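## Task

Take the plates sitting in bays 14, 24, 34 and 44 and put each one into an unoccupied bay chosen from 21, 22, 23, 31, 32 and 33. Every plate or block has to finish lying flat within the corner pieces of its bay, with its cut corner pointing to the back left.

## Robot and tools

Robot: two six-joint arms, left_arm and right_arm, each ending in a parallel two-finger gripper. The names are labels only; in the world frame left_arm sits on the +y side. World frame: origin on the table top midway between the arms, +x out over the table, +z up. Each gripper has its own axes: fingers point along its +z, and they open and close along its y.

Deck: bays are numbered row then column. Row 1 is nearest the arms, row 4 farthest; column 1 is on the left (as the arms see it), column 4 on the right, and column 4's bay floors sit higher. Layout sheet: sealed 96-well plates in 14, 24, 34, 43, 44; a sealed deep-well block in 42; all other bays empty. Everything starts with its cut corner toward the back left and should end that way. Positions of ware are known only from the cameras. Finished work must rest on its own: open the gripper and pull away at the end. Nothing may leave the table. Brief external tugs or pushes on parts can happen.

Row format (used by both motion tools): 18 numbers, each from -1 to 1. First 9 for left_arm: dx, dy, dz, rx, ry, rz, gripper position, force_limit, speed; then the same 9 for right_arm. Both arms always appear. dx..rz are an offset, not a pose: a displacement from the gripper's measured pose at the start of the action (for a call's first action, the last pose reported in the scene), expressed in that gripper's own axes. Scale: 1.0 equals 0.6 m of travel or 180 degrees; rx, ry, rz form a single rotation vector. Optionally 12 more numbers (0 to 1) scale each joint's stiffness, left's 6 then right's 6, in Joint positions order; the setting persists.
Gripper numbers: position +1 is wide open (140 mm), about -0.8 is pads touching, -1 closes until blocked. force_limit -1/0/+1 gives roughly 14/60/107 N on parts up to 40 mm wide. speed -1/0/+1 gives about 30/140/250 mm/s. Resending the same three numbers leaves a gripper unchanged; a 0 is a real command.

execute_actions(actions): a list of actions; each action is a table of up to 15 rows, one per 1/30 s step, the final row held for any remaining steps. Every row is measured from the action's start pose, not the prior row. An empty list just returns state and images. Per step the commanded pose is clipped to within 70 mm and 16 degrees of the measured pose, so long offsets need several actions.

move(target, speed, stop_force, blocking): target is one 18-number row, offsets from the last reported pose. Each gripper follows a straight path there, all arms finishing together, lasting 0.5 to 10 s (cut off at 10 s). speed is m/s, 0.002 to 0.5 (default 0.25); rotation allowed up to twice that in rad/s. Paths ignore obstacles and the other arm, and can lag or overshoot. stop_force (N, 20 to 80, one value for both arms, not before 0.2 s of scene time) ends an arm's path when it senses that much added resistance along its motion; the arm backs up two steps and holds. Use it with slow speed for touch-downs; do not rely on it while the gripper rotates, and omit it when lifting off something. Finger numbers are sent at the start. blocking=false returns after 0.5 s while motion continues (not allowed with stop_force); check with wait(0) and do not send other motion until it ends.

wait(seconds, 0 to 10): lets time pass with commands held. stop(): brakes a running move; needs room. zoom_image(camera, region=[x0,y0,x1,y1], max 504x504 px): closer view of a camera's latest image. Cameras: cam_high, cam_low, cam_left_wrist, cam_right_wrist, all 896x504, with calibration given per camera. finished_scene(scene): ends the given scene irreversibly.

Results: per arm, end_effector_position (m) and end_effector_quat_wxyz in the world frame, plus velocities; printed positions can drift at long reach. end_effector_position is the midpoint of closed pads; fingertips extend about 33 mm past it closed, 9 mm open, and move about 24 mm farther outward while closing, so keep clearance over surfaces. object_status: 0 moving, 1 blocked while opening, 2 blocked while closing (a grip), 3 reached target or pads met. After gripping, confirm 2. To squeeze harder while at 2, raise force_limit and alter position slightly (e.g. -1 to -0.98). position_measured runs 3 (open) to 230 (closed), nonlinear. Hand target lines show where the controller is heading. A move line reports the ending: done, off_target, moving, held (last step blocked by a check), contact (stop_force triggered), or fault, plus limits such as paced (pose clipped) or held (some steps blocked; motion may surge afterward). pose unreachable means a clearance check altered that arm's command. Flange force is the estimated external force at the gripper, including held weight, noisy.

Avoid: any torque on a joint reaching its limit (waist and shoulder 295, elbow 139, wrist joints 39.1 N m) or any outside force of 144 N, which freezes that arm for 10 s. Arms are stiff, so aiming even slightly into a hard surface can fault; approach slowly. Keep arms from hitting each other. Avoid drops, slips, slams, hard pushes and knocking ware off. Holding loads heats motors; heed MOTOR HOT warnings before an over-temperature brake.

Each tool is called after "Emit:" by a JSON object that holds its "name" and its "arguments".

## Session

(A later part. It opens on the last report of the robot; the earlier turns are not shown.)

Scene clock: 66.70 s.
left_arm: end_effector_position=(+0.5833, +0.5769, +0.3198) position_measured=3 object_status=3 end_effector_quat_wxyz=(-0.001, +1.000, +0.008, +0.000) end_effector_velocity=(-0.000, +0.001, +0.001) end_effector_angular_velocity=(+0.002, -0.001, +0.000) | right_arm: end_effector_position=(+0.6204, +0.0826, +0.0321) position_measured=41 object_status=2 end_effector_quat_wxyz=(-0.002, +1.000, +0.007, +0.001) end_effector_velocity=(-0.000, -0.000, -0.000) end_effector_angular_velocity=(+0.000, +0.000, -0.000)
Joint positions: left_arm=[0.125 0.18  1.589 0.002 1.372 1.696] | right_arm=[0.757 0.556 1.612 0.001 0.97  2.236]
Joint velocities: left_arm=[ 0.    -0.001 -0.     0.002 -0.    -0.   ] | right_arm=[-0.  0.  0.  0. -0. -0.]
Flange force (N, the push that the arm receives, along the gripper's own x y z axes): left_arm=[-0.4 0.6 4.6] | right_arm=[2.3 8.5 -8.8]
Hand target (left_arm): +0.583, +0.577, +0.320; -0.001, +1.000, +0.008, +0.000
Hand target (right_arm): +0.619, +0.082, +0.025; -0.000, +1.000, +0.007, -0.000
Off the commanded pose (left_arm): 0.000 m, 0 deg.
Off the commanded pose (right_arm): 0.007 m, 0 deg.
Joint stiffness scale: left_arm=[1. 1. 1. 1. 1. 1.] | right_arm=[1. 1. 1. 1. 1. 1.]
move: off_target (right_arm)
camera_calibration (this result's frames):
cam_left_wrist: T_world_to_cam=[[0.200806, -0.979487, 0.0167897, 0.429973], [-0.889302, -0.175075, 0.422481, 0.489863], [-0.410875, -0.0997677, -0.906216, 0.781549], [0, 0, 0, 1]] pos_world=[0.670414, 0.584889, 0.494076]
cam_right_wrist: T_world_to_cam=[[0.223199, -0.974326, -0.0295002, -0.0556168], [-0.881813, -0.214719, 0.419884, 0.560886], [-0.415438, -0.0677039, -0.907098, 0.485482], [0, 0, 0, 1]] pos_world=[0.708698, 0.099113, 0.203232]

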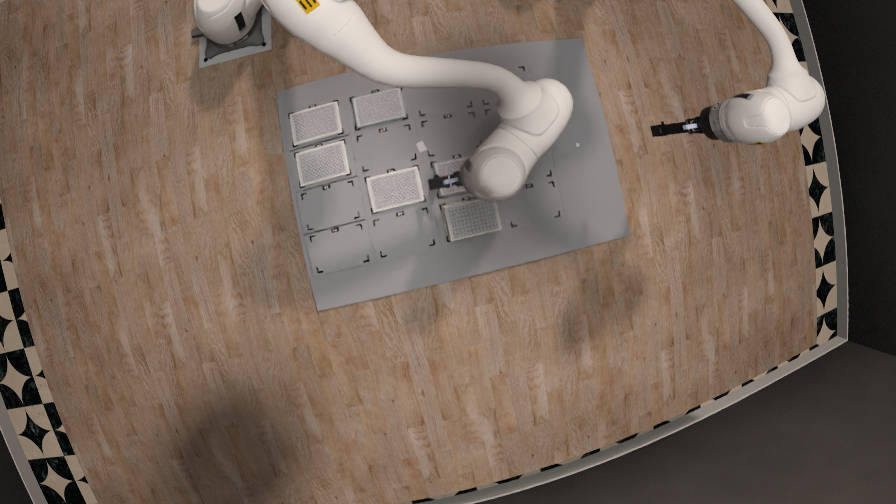

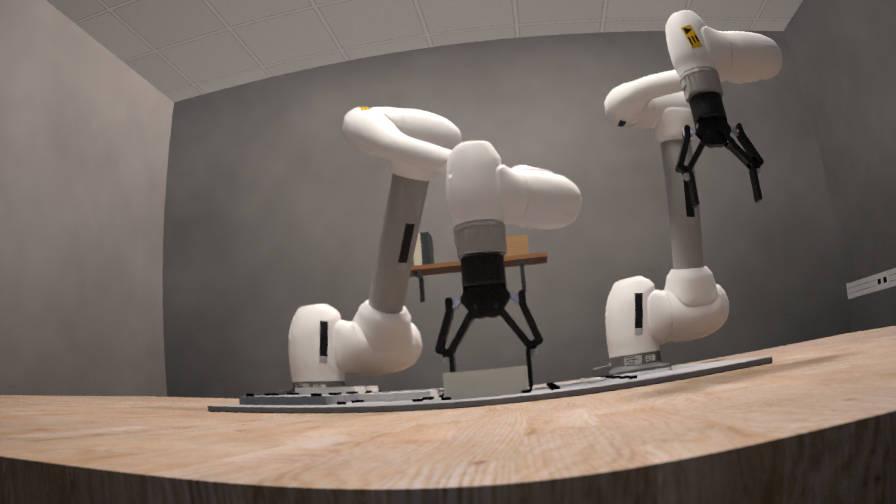

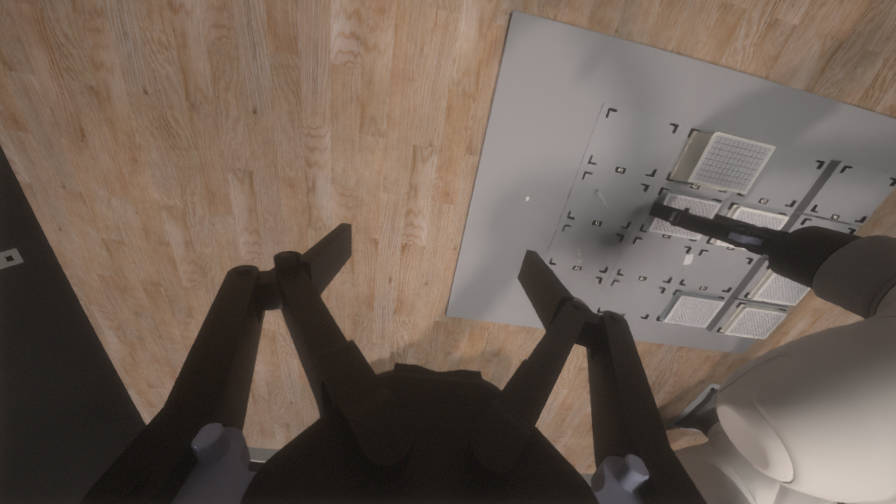

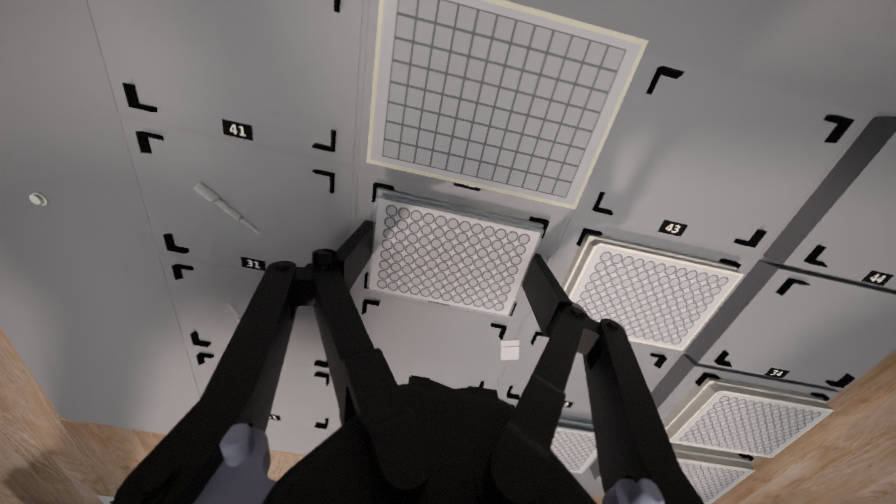

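Emit:
{"name": "move", "arguments": {"target": [0,0,0,0,0,0,1,0,0,0,0,0,0,0,0,0.87,0.2,-0.5]}}

Emit:
{"name": "move", "arguments": {"target": [0,0,0,0,0,0,1,0,0,0,0,-0.07,0,0,0,0.87,0.2,-0.5], "speed": 0.1}}

Emit:
{"name": "move", "arguments": {"target": [0,0,0,0,0,0,1,0,0,-0.1878,0.5458,0,0,0,-0.002,1,0.2,-0.5], "speed": 0.3}}

Emit:
{"name": "zoom_image", "arguments": {"camera": "cam_right_wrist", "region": [314,120,594,340]}}

Scene clock: 73.27 s.
left_arm: end_effector_position=(+0.5833, +0.5769, +0.3198) position_measured=3 object_status=3 end_effector_quat_wxyz=(-0.001, +1.000, +0.008, +0.000) end_effector_velocity=(+0.000, +0.000, -0.001) end_effector_angular_velocity=(-0.001, +0.001, +0.002) | right_arm: end_effector_position=(+0.6204, +0.0826, +0.0321) position_measured=20 object_status=3 end_effector_quat_wxyz=(-0.002, +1.000, +0.007, +0.001) end_effector_velocity=(-0.000, +0.000, +0.000) end_effector_angular_velocity=(-0.000, -0.000, +0.001)
Joint positions: left_arm=[0.125 0.18  1.589 0.002 1.372 1.696] | right_arm=[0.757 0.556 1.612 0.001 0.97  2.236]
Joint velocities: left_arm=[ 0.001  0.002 -0.    -0.001 -0.    -0.001] | right_arm=[ 0.001  0.    -0.    -0.001  0.    -0.   ]
Flange force (N, the push that the arm receives, along the gripper's own x y z axes): left_arm=[-0.2 0.8 5.6] | right_arm=[3.4 6.4 2.0]
Hand target (left_arm): +0.583, +0.577, +0.320; -0.001, +1.000, +0.008, +0.000
Hand target (right_arm): +0.620, +0.083, +0.032; -0.002, +1.000, +0.007, +0.001
Off the commanded pose (left_arm): 0.000 m, 0 deg.
Off the commanded pose (right_arm): 0.000 m, 0 deg.
Joint stiffness scale: left_arm=[1. 1. 1. 1. 1. 1.] | right_arm=[1. 1. 1. 1. 1. 1.]
move: done
camera_calibration (this result's frames):
cam_left_wrist: T_world_to_cam=[[0.200806, -0.979487, 0.0167897, 0.429973], [-0.889303, -0.175075, 0.42248, 0.489863], [-0.410875, -0.0997676, -0.906217, 0.781549], [0, 0, 0, 1]] pos_world=[0.670414, 0.584889, 0.494076]
cam_right_wrist: T_world_to_cam=[[0.223199, -0.974326, -0.0295088, -0.0556139], [-0.881819, -0.214724, 0.419868, 0.560897], [-0.415424, -0.0676925, -0.907106, 0.485475], [0, 0, 0, 1]] pos_world=[0.708701, 0.0991148, 0.203234]

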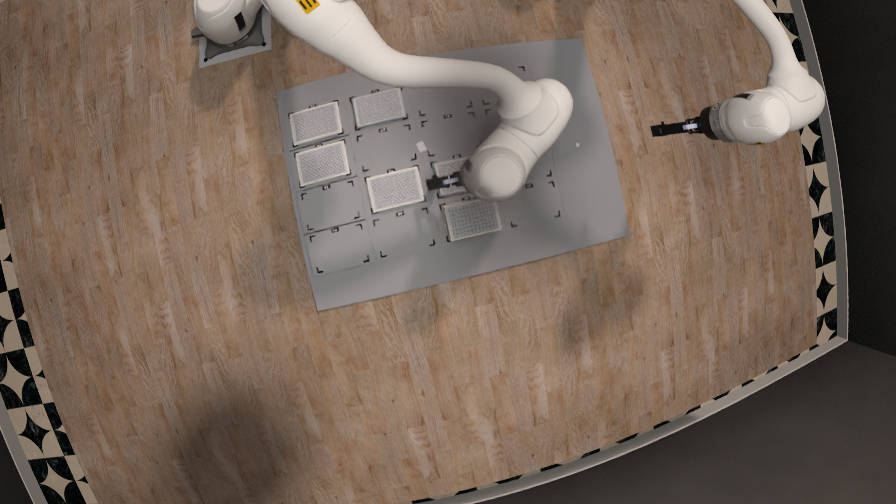

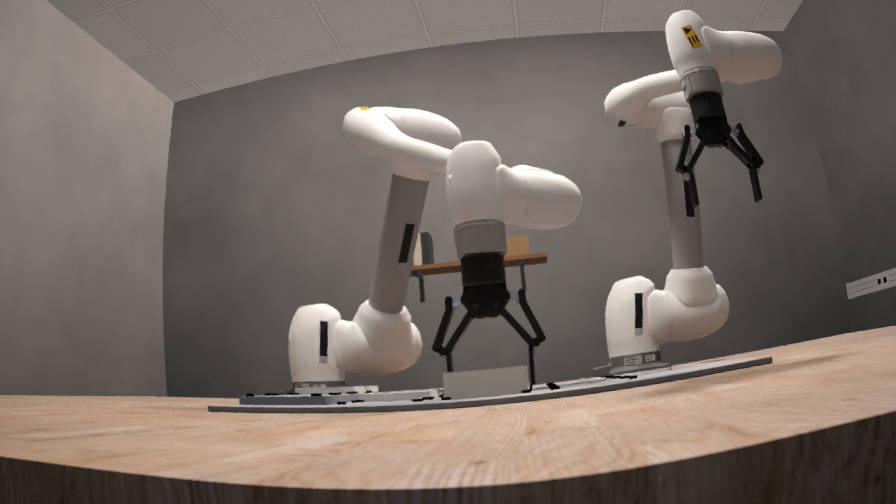

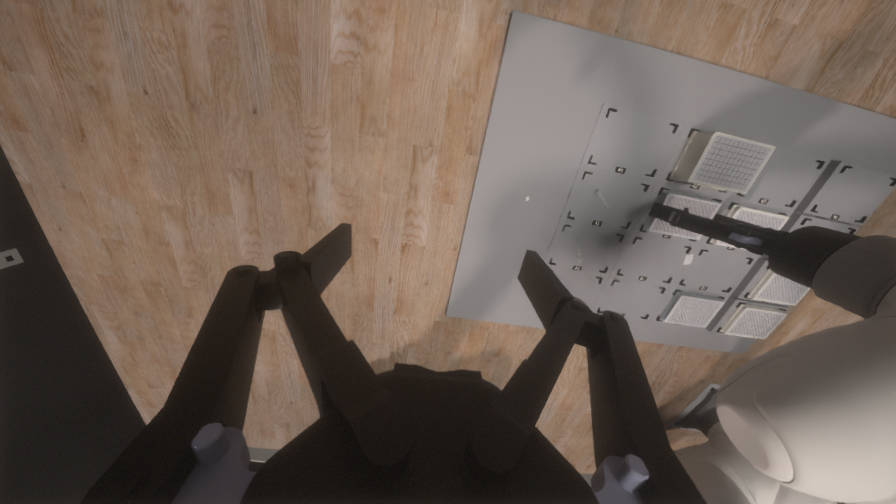

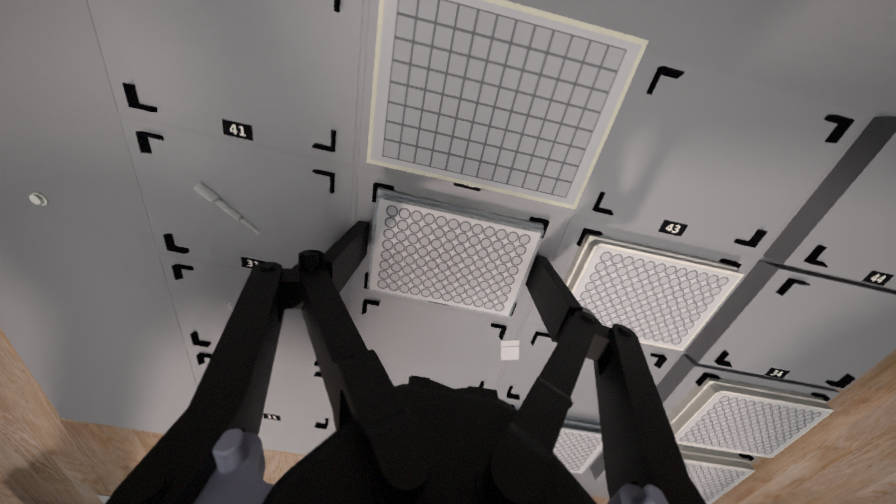

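Scene clock: 74.13 s.
left_arm: end_effector_position=(+0.5833, +0.5769, +0.3198) position_measured=3 object_status=3 end_effector_quat_wxyz=(-0.001, +1.000, +0.008, +0.000) end_effector_velocity=(+0.000, -0.001, +0.000) end_effector_angular_velocity=(-0.000, -0.000, -0.001) | right_arm: end_effector_position=(+0.6192, +0.0816, +0.0683) position_measured=20 object_status=3 end_effector_quat_wxyz=(-0.000, +1.000, +0.007, -0.000) end_effector_velocity=(-0.000, -0.001, +0.002) end_effector_angular_velocity=(-0.001, +0.003, -0.002)
Joint positions: left_arm=[0.125 0.18  1.589 0.002 1.372 1.696] | right_arm=[0.757 0.525 1.588 0.001 1.029 2.236]
Joint velocities: left_arm=[-0.001 -0.     0.    -0.    -0.     0.   ] | right_arm=[-0.001 -0.001 -0.002  0.001  0.005  0.   ]
Flange force (N, the push that the arm receives, along the gripper's own x y z axes): left_arm=[-0.1 1.4 4.8] | right_arm=[3.1 3.2 1.3]
Hand target (left_arm): +0.583, +0.577, +0.320; -0.001, +1.000, +0.008, +0.000
Hand target (right_arm): +0.620, +0.082, +0.074; -0.002, +1.000, +0.007, +0.001
Off the commanded pose (left_arm): 0.000 m, 0 deg.
Off the commanded pose (right_arm): 0.006 m, 0 deg.
Joint stiffness scale: left_arm=[1. 1. 1. 1. 1. 1.] | right_arm=[1. 1. 1. 1. 1. 1.]
move: off_target (right_arm)
camera_calibration (this result's frames):
cam_left_wrist: T_world_to_cam=[[0.200806, -0.979487, 0.0167898, 0.429973], [-0.889303, -0.175075, 0.42248, 0.489863], [-0.410875, -0.0997677, -0.906217, 0.781549], [0, 0, 0, 1]] pos_world=[0.670414, 0.584889, 0.494076]
cam_right_wrist: T_world_to_cam=[[0.22316, -0.974384, -0.0278583, -0.0552844], [-0.880545, -0.213763, 0.423019, 0.543365], [-0.418138, -0.0698705, -0.905692, 0.519523], [0, 0, 0, 1]] pos_world=[0.708027, 0.0985826, 0.239134]

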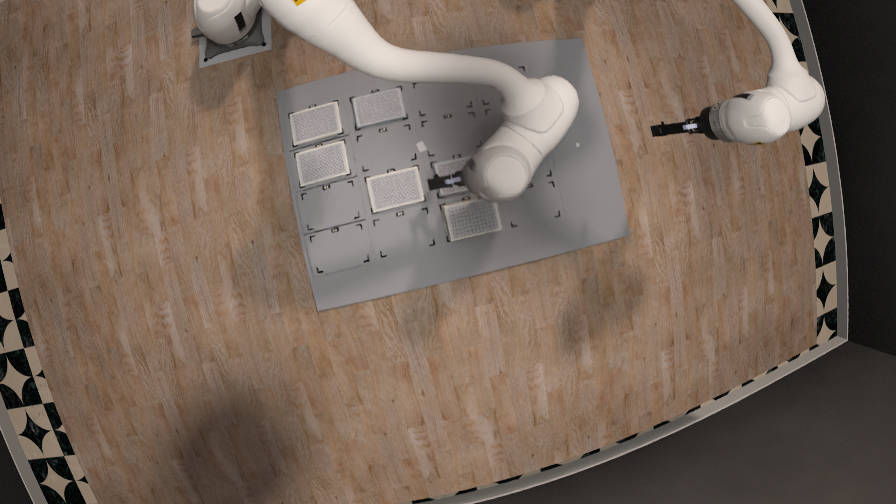

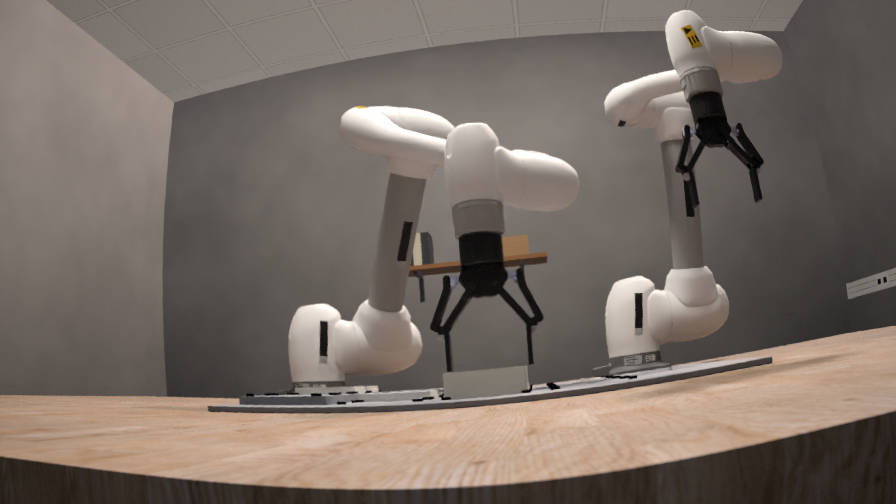

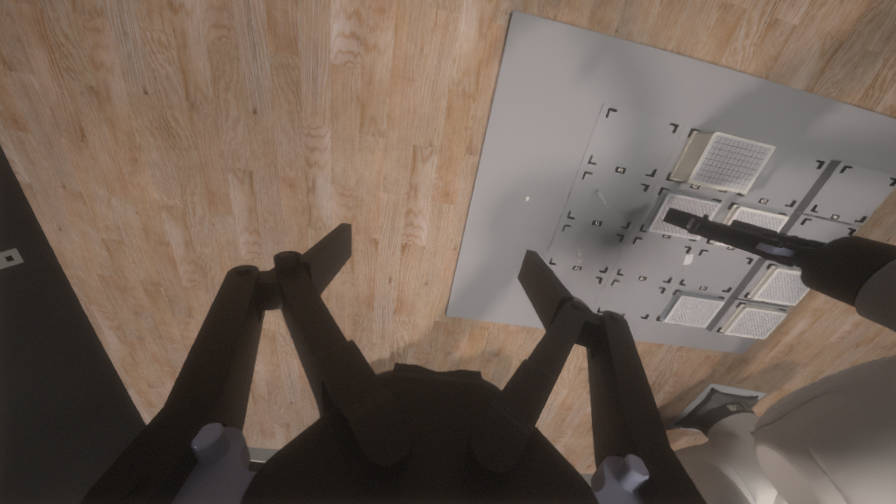

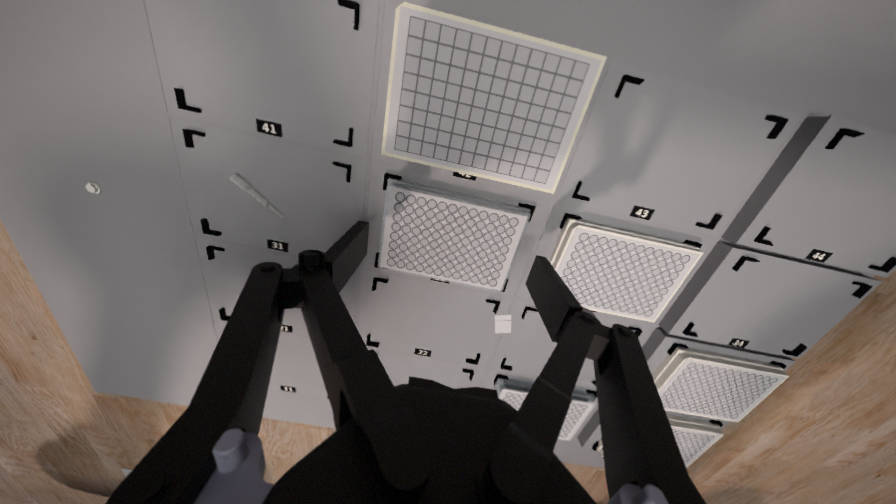

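Scene clock: 75.93 s.
left_arm: end_effector_position=(+0.5833, +0.5769, +0.3198) position_measured=3 object_status=3 end_effector_quat_wxyz=(-0.001, +1.000, +0.008, +0.000) end_effector_velocity=(-0.000, -0.000, +0.001) end_effector_angular_velocity=(+0.001, -0.000, -0.000) | right_arm: end_effector_position=(+0.5115, -0.2468, +0.0681) position_measured=3 object_status=3 end_effector_quat_wxyz=(+0.002, +1.000, +0.008, -0.002) end_effector_velocity=(-0.001, -0.002, -0.000) end_effector_angular_velocity=(-0.000, +0.000, +0.003)
Joint positions: left_arm=[0.125 0.18  1.589 0.002 1.372 1.696] | right_arm=[ 0.395  0.16   2.12  -0.002  0.867  1.873]
Joint velocities: left_arm=[-0.001 -0.001 -0.     0.001  0.    -0.   ] | right_arm=[-0.004 -0.002  0.003 -0.    -0.001 -0.007]
Flange force (N, the push that the arm receives, along the gripper's own x y z axes): left_arm=[-1.0 1.5 5.3] | right_arm=[3.0 6.4 3.8]
Hand target (left_arm): +0.583, +0.577, +0.320; -0.001, +1.000, +0.008, +0.000
Hand target (right_arm): +0.510, -0.247, +0.069; -0.000, +1.000, +0.010, -0.000
Off the commanded pose (left_arm): 0.000 m, 0 deg.
Off the commanded pose (right_arm): 0.001 m, 0 deg.
Joint stiffness scale: left_arm=[1. 1. 1. 1. 1. 1.] | right_arm=[1. 1. 1. 1. 1. 1.]
move: done
camera_calibration (this result's frames):
cam_left_wrist: T_world_to_cam=[[0.200806, -0.979487, 0.0167898, 0.429973], [-0.889303, -0.175075, 0.422481, 0.489863], [-0.410875, -0.0997677, -0.906216, 0.781549], [0, 0, 0, 1]] pos_world=[0.670414, 0.584889, 0.494076]
cam_right_wrist: T_world_to_cam=[[0.225557, -0.973909, -0.0249943, -0.352582], [-0.878161, -0.214356, 0.427651, 0.376704], [-0.421851, -0.0745104, -0.903598, 0.451886], [0, 0, 0, 1]] pos_world=[0.600962, -0.228963, 0.238414]

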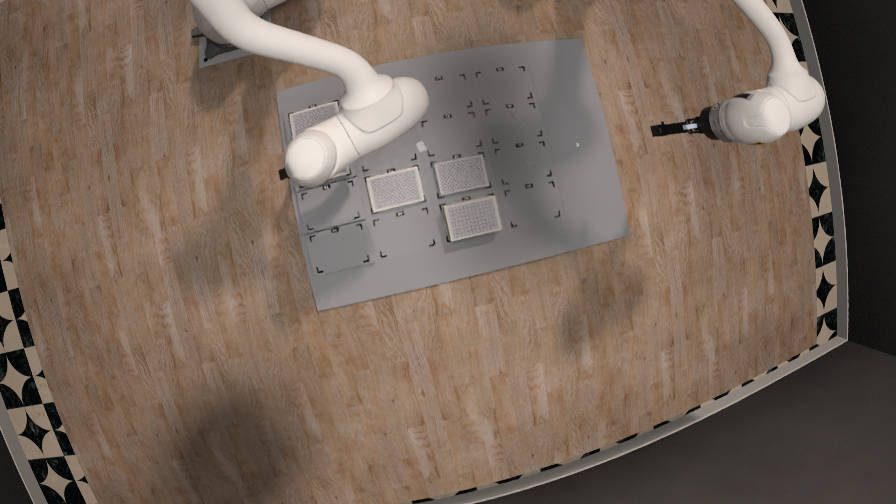

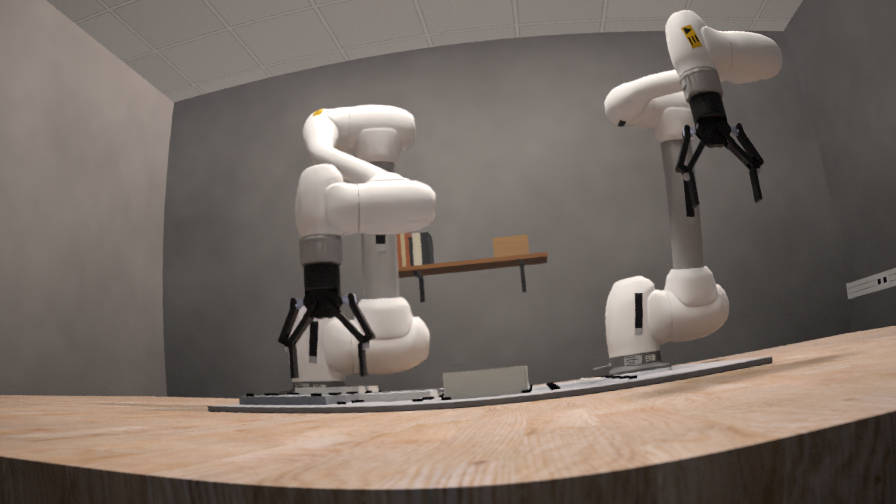

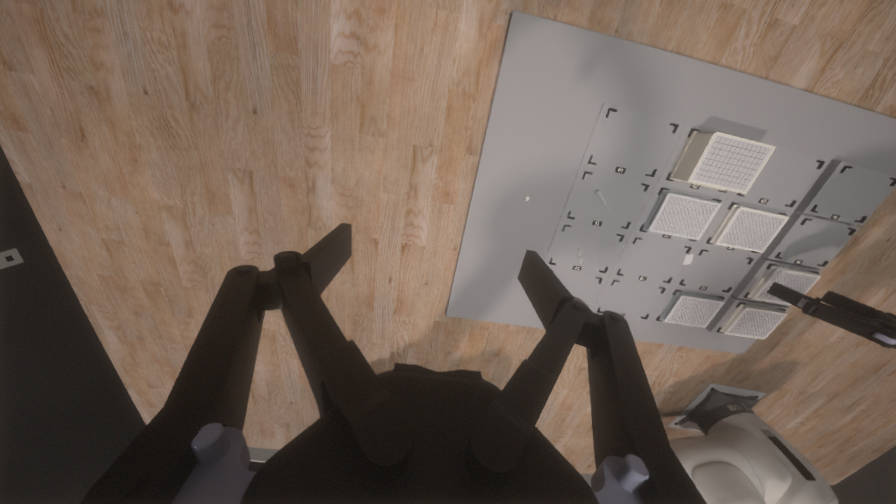

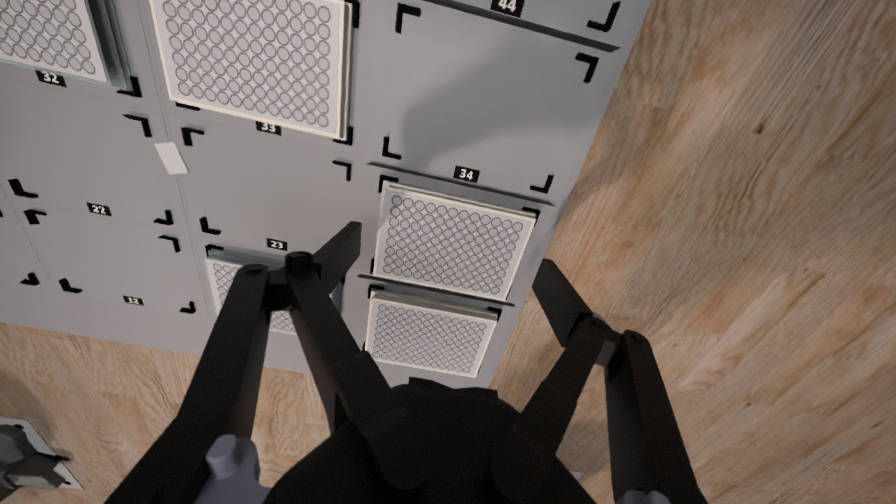

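Region (314, 120, 594, 340) of cam_right_wrist's 896x504 image, scaled by 1.800, with more detail than that image has; it fills the top 396 rows of this view, and the rest is white.

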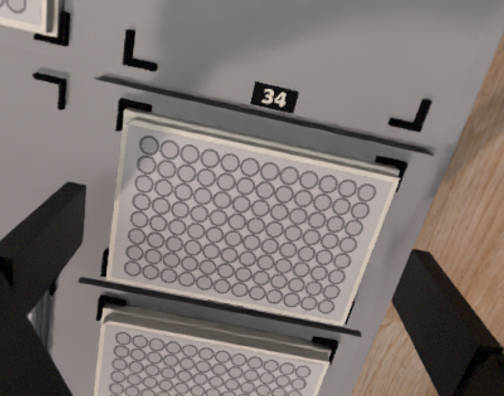

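Emit:
{"name": "move", "arguments": {"target": [0,0,0,0,0,0,1,0,0,0,0,0.0435,0,0,0.0015,1,0.2,-0.5], "speed": 0.05}}

Emit:
{"name": "move", "arguments": {"target": [0,0,0,0,0,0,1,0,0,0,0,0,0,0,0,-1,0.2,-0.7]}}

Emit:
{"name": "zoom_image", "arguments": {"camera": "cam_right_wrist", "region": [314,120,594,340]}}

Scene clock: 79.57 s.
left_arm: end_effector_position=(+0.5833, +0.5769, +0.3198) position_measured=3 object_status=3 end_effector_quat_wxyz=(-0.001, +1.000, +0.008, +0.000) end_effector_velocity=(-0.000, -0.001, -0.000) end_effector_angular_velocity=(-0.002, +0.002, +0.001) | right_arm: end_effector_position=(+0.5132, -0.2464, +0.0463) position_measured=3 object_status=3 end_effector_quat_wxyz=(+0.001, +1.000, +0.008, -0.001) end_effector_velocity=(+0.001, +0.001, -0.002) end_effector_angular_velocity=(+0.001, -0.001, -0.000)
Joint positions: left_arm=[0.125 0.18  1.589 0.002 1.372 1.696] | right_arm=[ 0.394  0.188  2.137 -0.002  0.818  1.872]
Joint velocities: left_arm=[-0.     0.    -0.    -0.002  0.002 -0.001] | right_arm=[ 0.     0.002  0.001  0.001 -0.005 -0.   ]
Flange force (N, the push that the arm receives, along the gripper's own x y z axes): left_arm=[-0.4 0.6 5.3] | right_arm=[4.2 8.1 4.5]
Hand target (left_arm): +0.583, +0.577, +0.320; -0.001, +1.000, +0.008, +0.000
Hand target (right_arm): +0.511, -0.247, +0.042; +0.002, +1.000, +0.006, -0.002
Off the commanded pose (left_arm): 0.000 m, 0 deg.
Off the commanded pose (right_arm): 0.005 m, 0 deg.
Joint stiffness scale: left_arm=[1. 1. 1. 1. 1. 1.] | right_arm=[1. 1. 1. 1. 1. 1.]
move: off_target (right_arm)
camera_calibration (this result's frames):
cam_left_wrist: T_world_to_cam=[[0.200806, -0.979487, 0.0167898, 0.429973], [-0.889303, -0.175075, 0.42248, 0.489863], [-0.410875, -0.0997677, -0.906217, 0.781549], [0, 0, 0, 1]] pos_world=[0.670414, 0.584889, 0.494076]
cam_right_wrist: T_world_to_cam=[[0.225905, -0.973815, -0.0255221, -0.353279], [-0.879674, -0.215182, 0.424112, 0.388357], [-0.418499, -0.073358, -0.90525, 0.431606], [0, 0, 0, 1]] pos_world=[0.602061, -0.2288, 0.216988]

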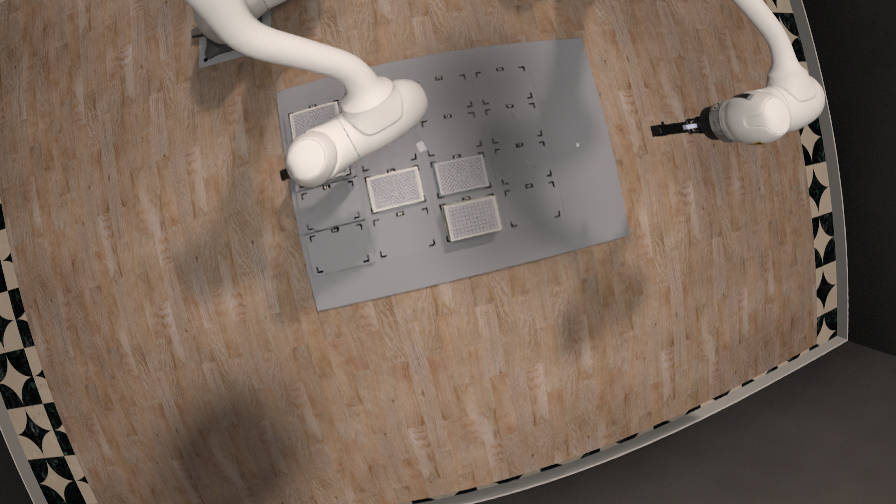

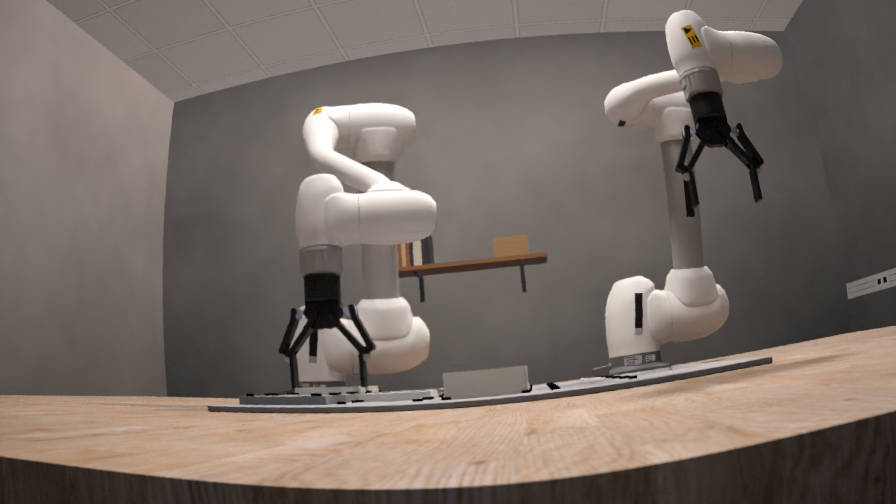

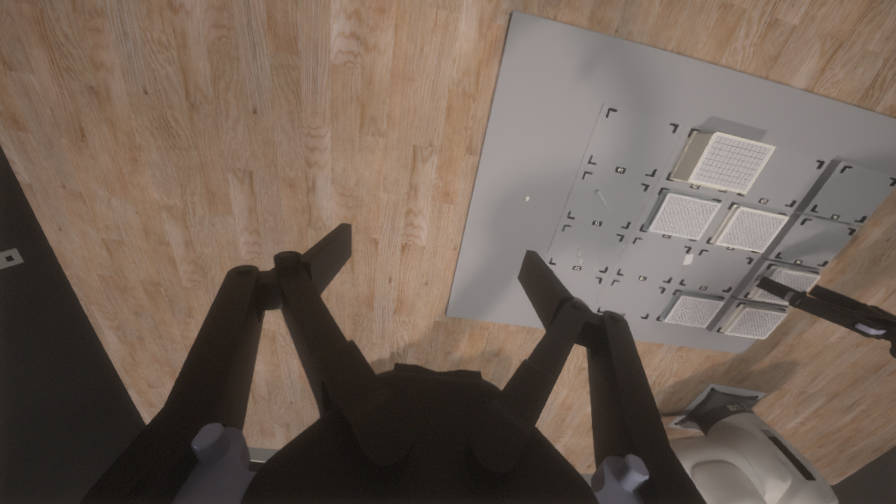

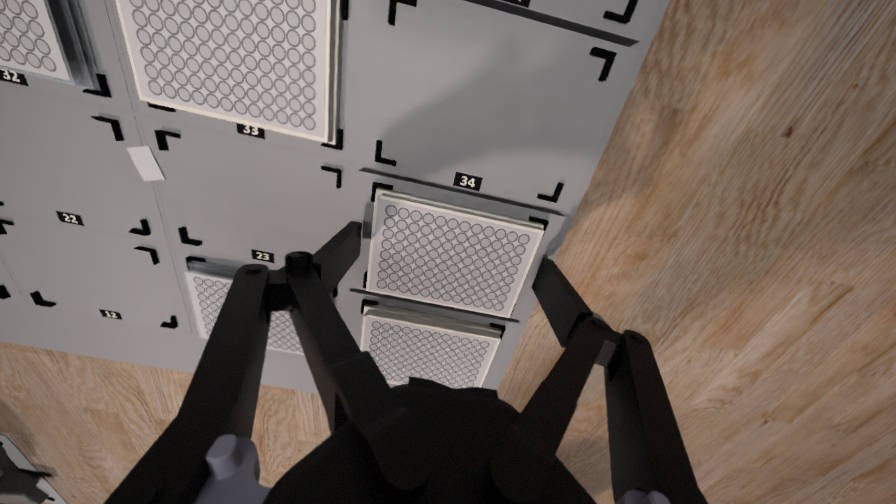

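Scene clock: 80.17 s.
left_arm: end_effector_position=(+0.5833, +0.5769, +0.3198) position_measured=3 object_status=3 end_effector_quat_wxyz=(-0.001, +1.000, +0.008, +0.000) end_effector_velocity=(+0.000, -0.000, -0.000) end_effector_angular_velocity=(+0.000, +0.000, -0.001) | right_arm: end_effector_position=(+0.5133, -0.2464, +0.0466) position_measured=40 object_status=2 end_effector_quat_wxyz=(+0.001, +1.000, +0.008, -0.001) end_effector_velocity=(-0.000, -0.000, -0.000) end_effector_angular_velocity=(+0.001, +0.001, -0.002)
Joint positions: left_arm=[0.125 0.18  1.589 0.002 1.372 1.696] | right_arm=[ 0.394  0.188  2.136 -0.002  0.819  1.872]
Joint velocities: left_arm=[-0.     0.001 -0.     0.    -0.     0.   ] | right_arm=[-0.001 -0.     0.001  0.002  0.     0.   ]
Flange force (N, the push that the arm receives, along the gripper's own x y z axes): left_arm=[-0.9 1.0 4.9] | right_arm=[-7.4 11.3 -48.0]
Hand target (left_arm): +0.583, +0.577, +0.320; -0.001, +1.000, +0.008, +0.000
Hand target (right_arm): +0.513, -0.246, +0.046; +0.001, +1.000, +0.008, -0.001
Off the commanded pose (left_arm): 0.000 m, 0 deg.
Off the commanded pose (right_arm): 0.000 m, 0 deg.
Joint stiffness scale: left_arm=[1. 1. 1. 1. 1. 1.] | right_arm=[1. 1. 1. 1. 1. 1.]
move: done
camera_calibration (this result's frames):
cam_left_wrist: T_world_to_cam=[[0.200806, -0.979487, 0.0167898, 0.429973], [-0.889302, -0.175075, 0.422481, 0.489863], [-0.410875, -0.0997677, -0.906216, 0.781549], [0, 0, 0, 1]] pos_world=[0.670414, 0.584889, 0.494076]
cam_right_wrist: T_world_to_cam=[[0.225904, -0.973815, -0.0255194, -0.353262], [-0.879666, -0.215178, 0.424131, 0.388291], [-0.418516, -0.0733641, -0.905241, 0.431961], [0, 0, 0, 1]] pos_world=[0.602152, -0.22877, 0.217328]

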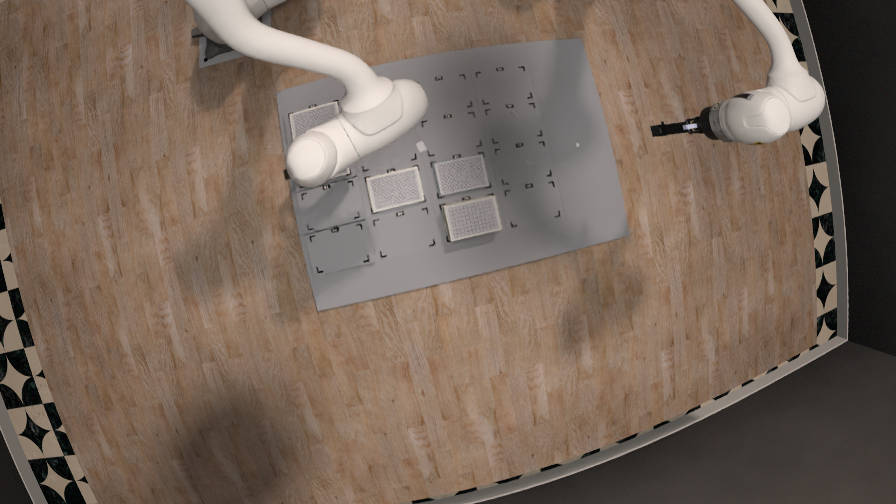

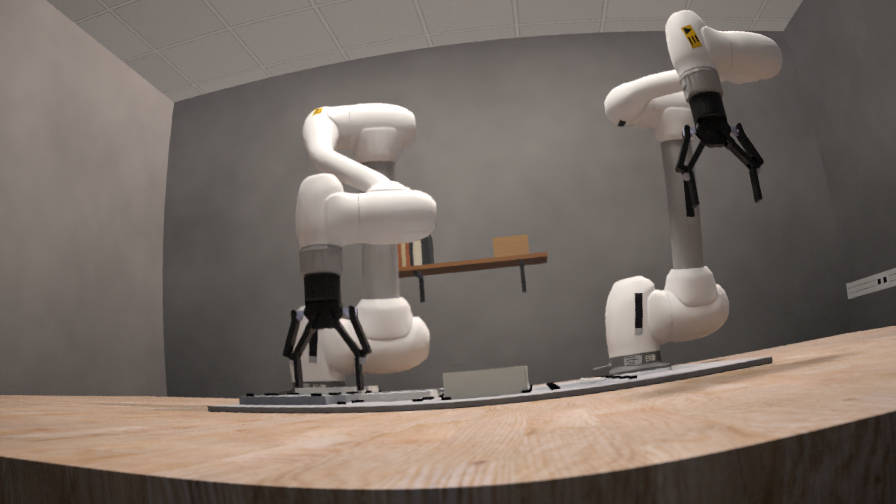

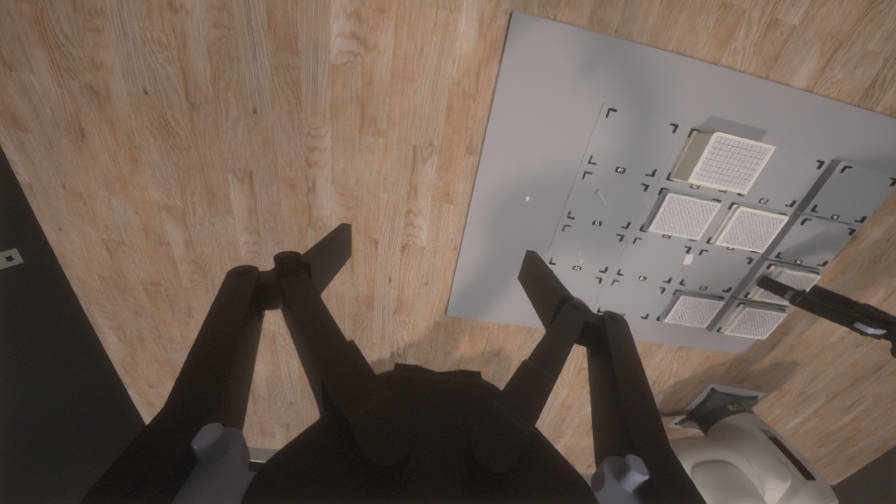

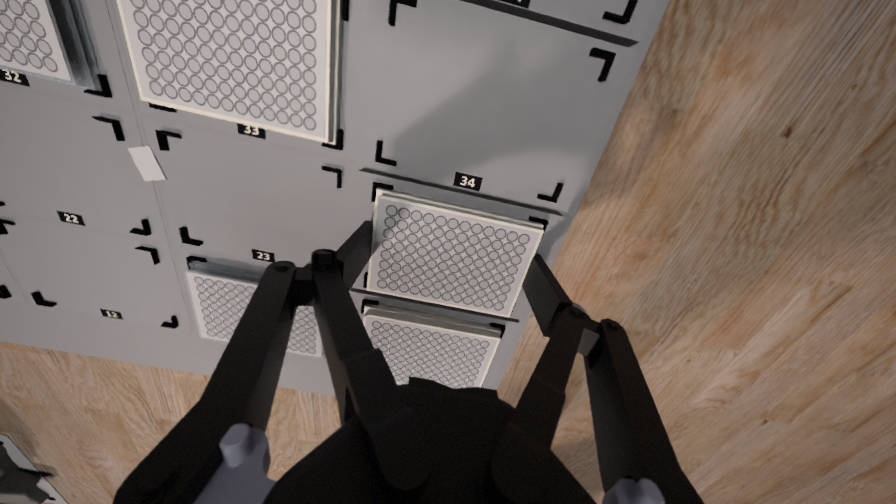

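Region (314, 120, 594, 340) of cam_right_wrist's 896x504 image, scaled by 1.800, with more detail than that image has; it fills the top 396 rows of this view, and the rest is white.

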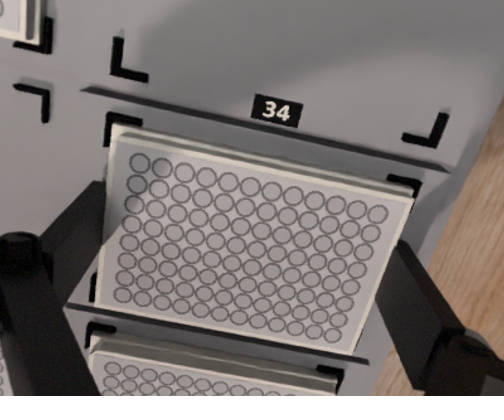

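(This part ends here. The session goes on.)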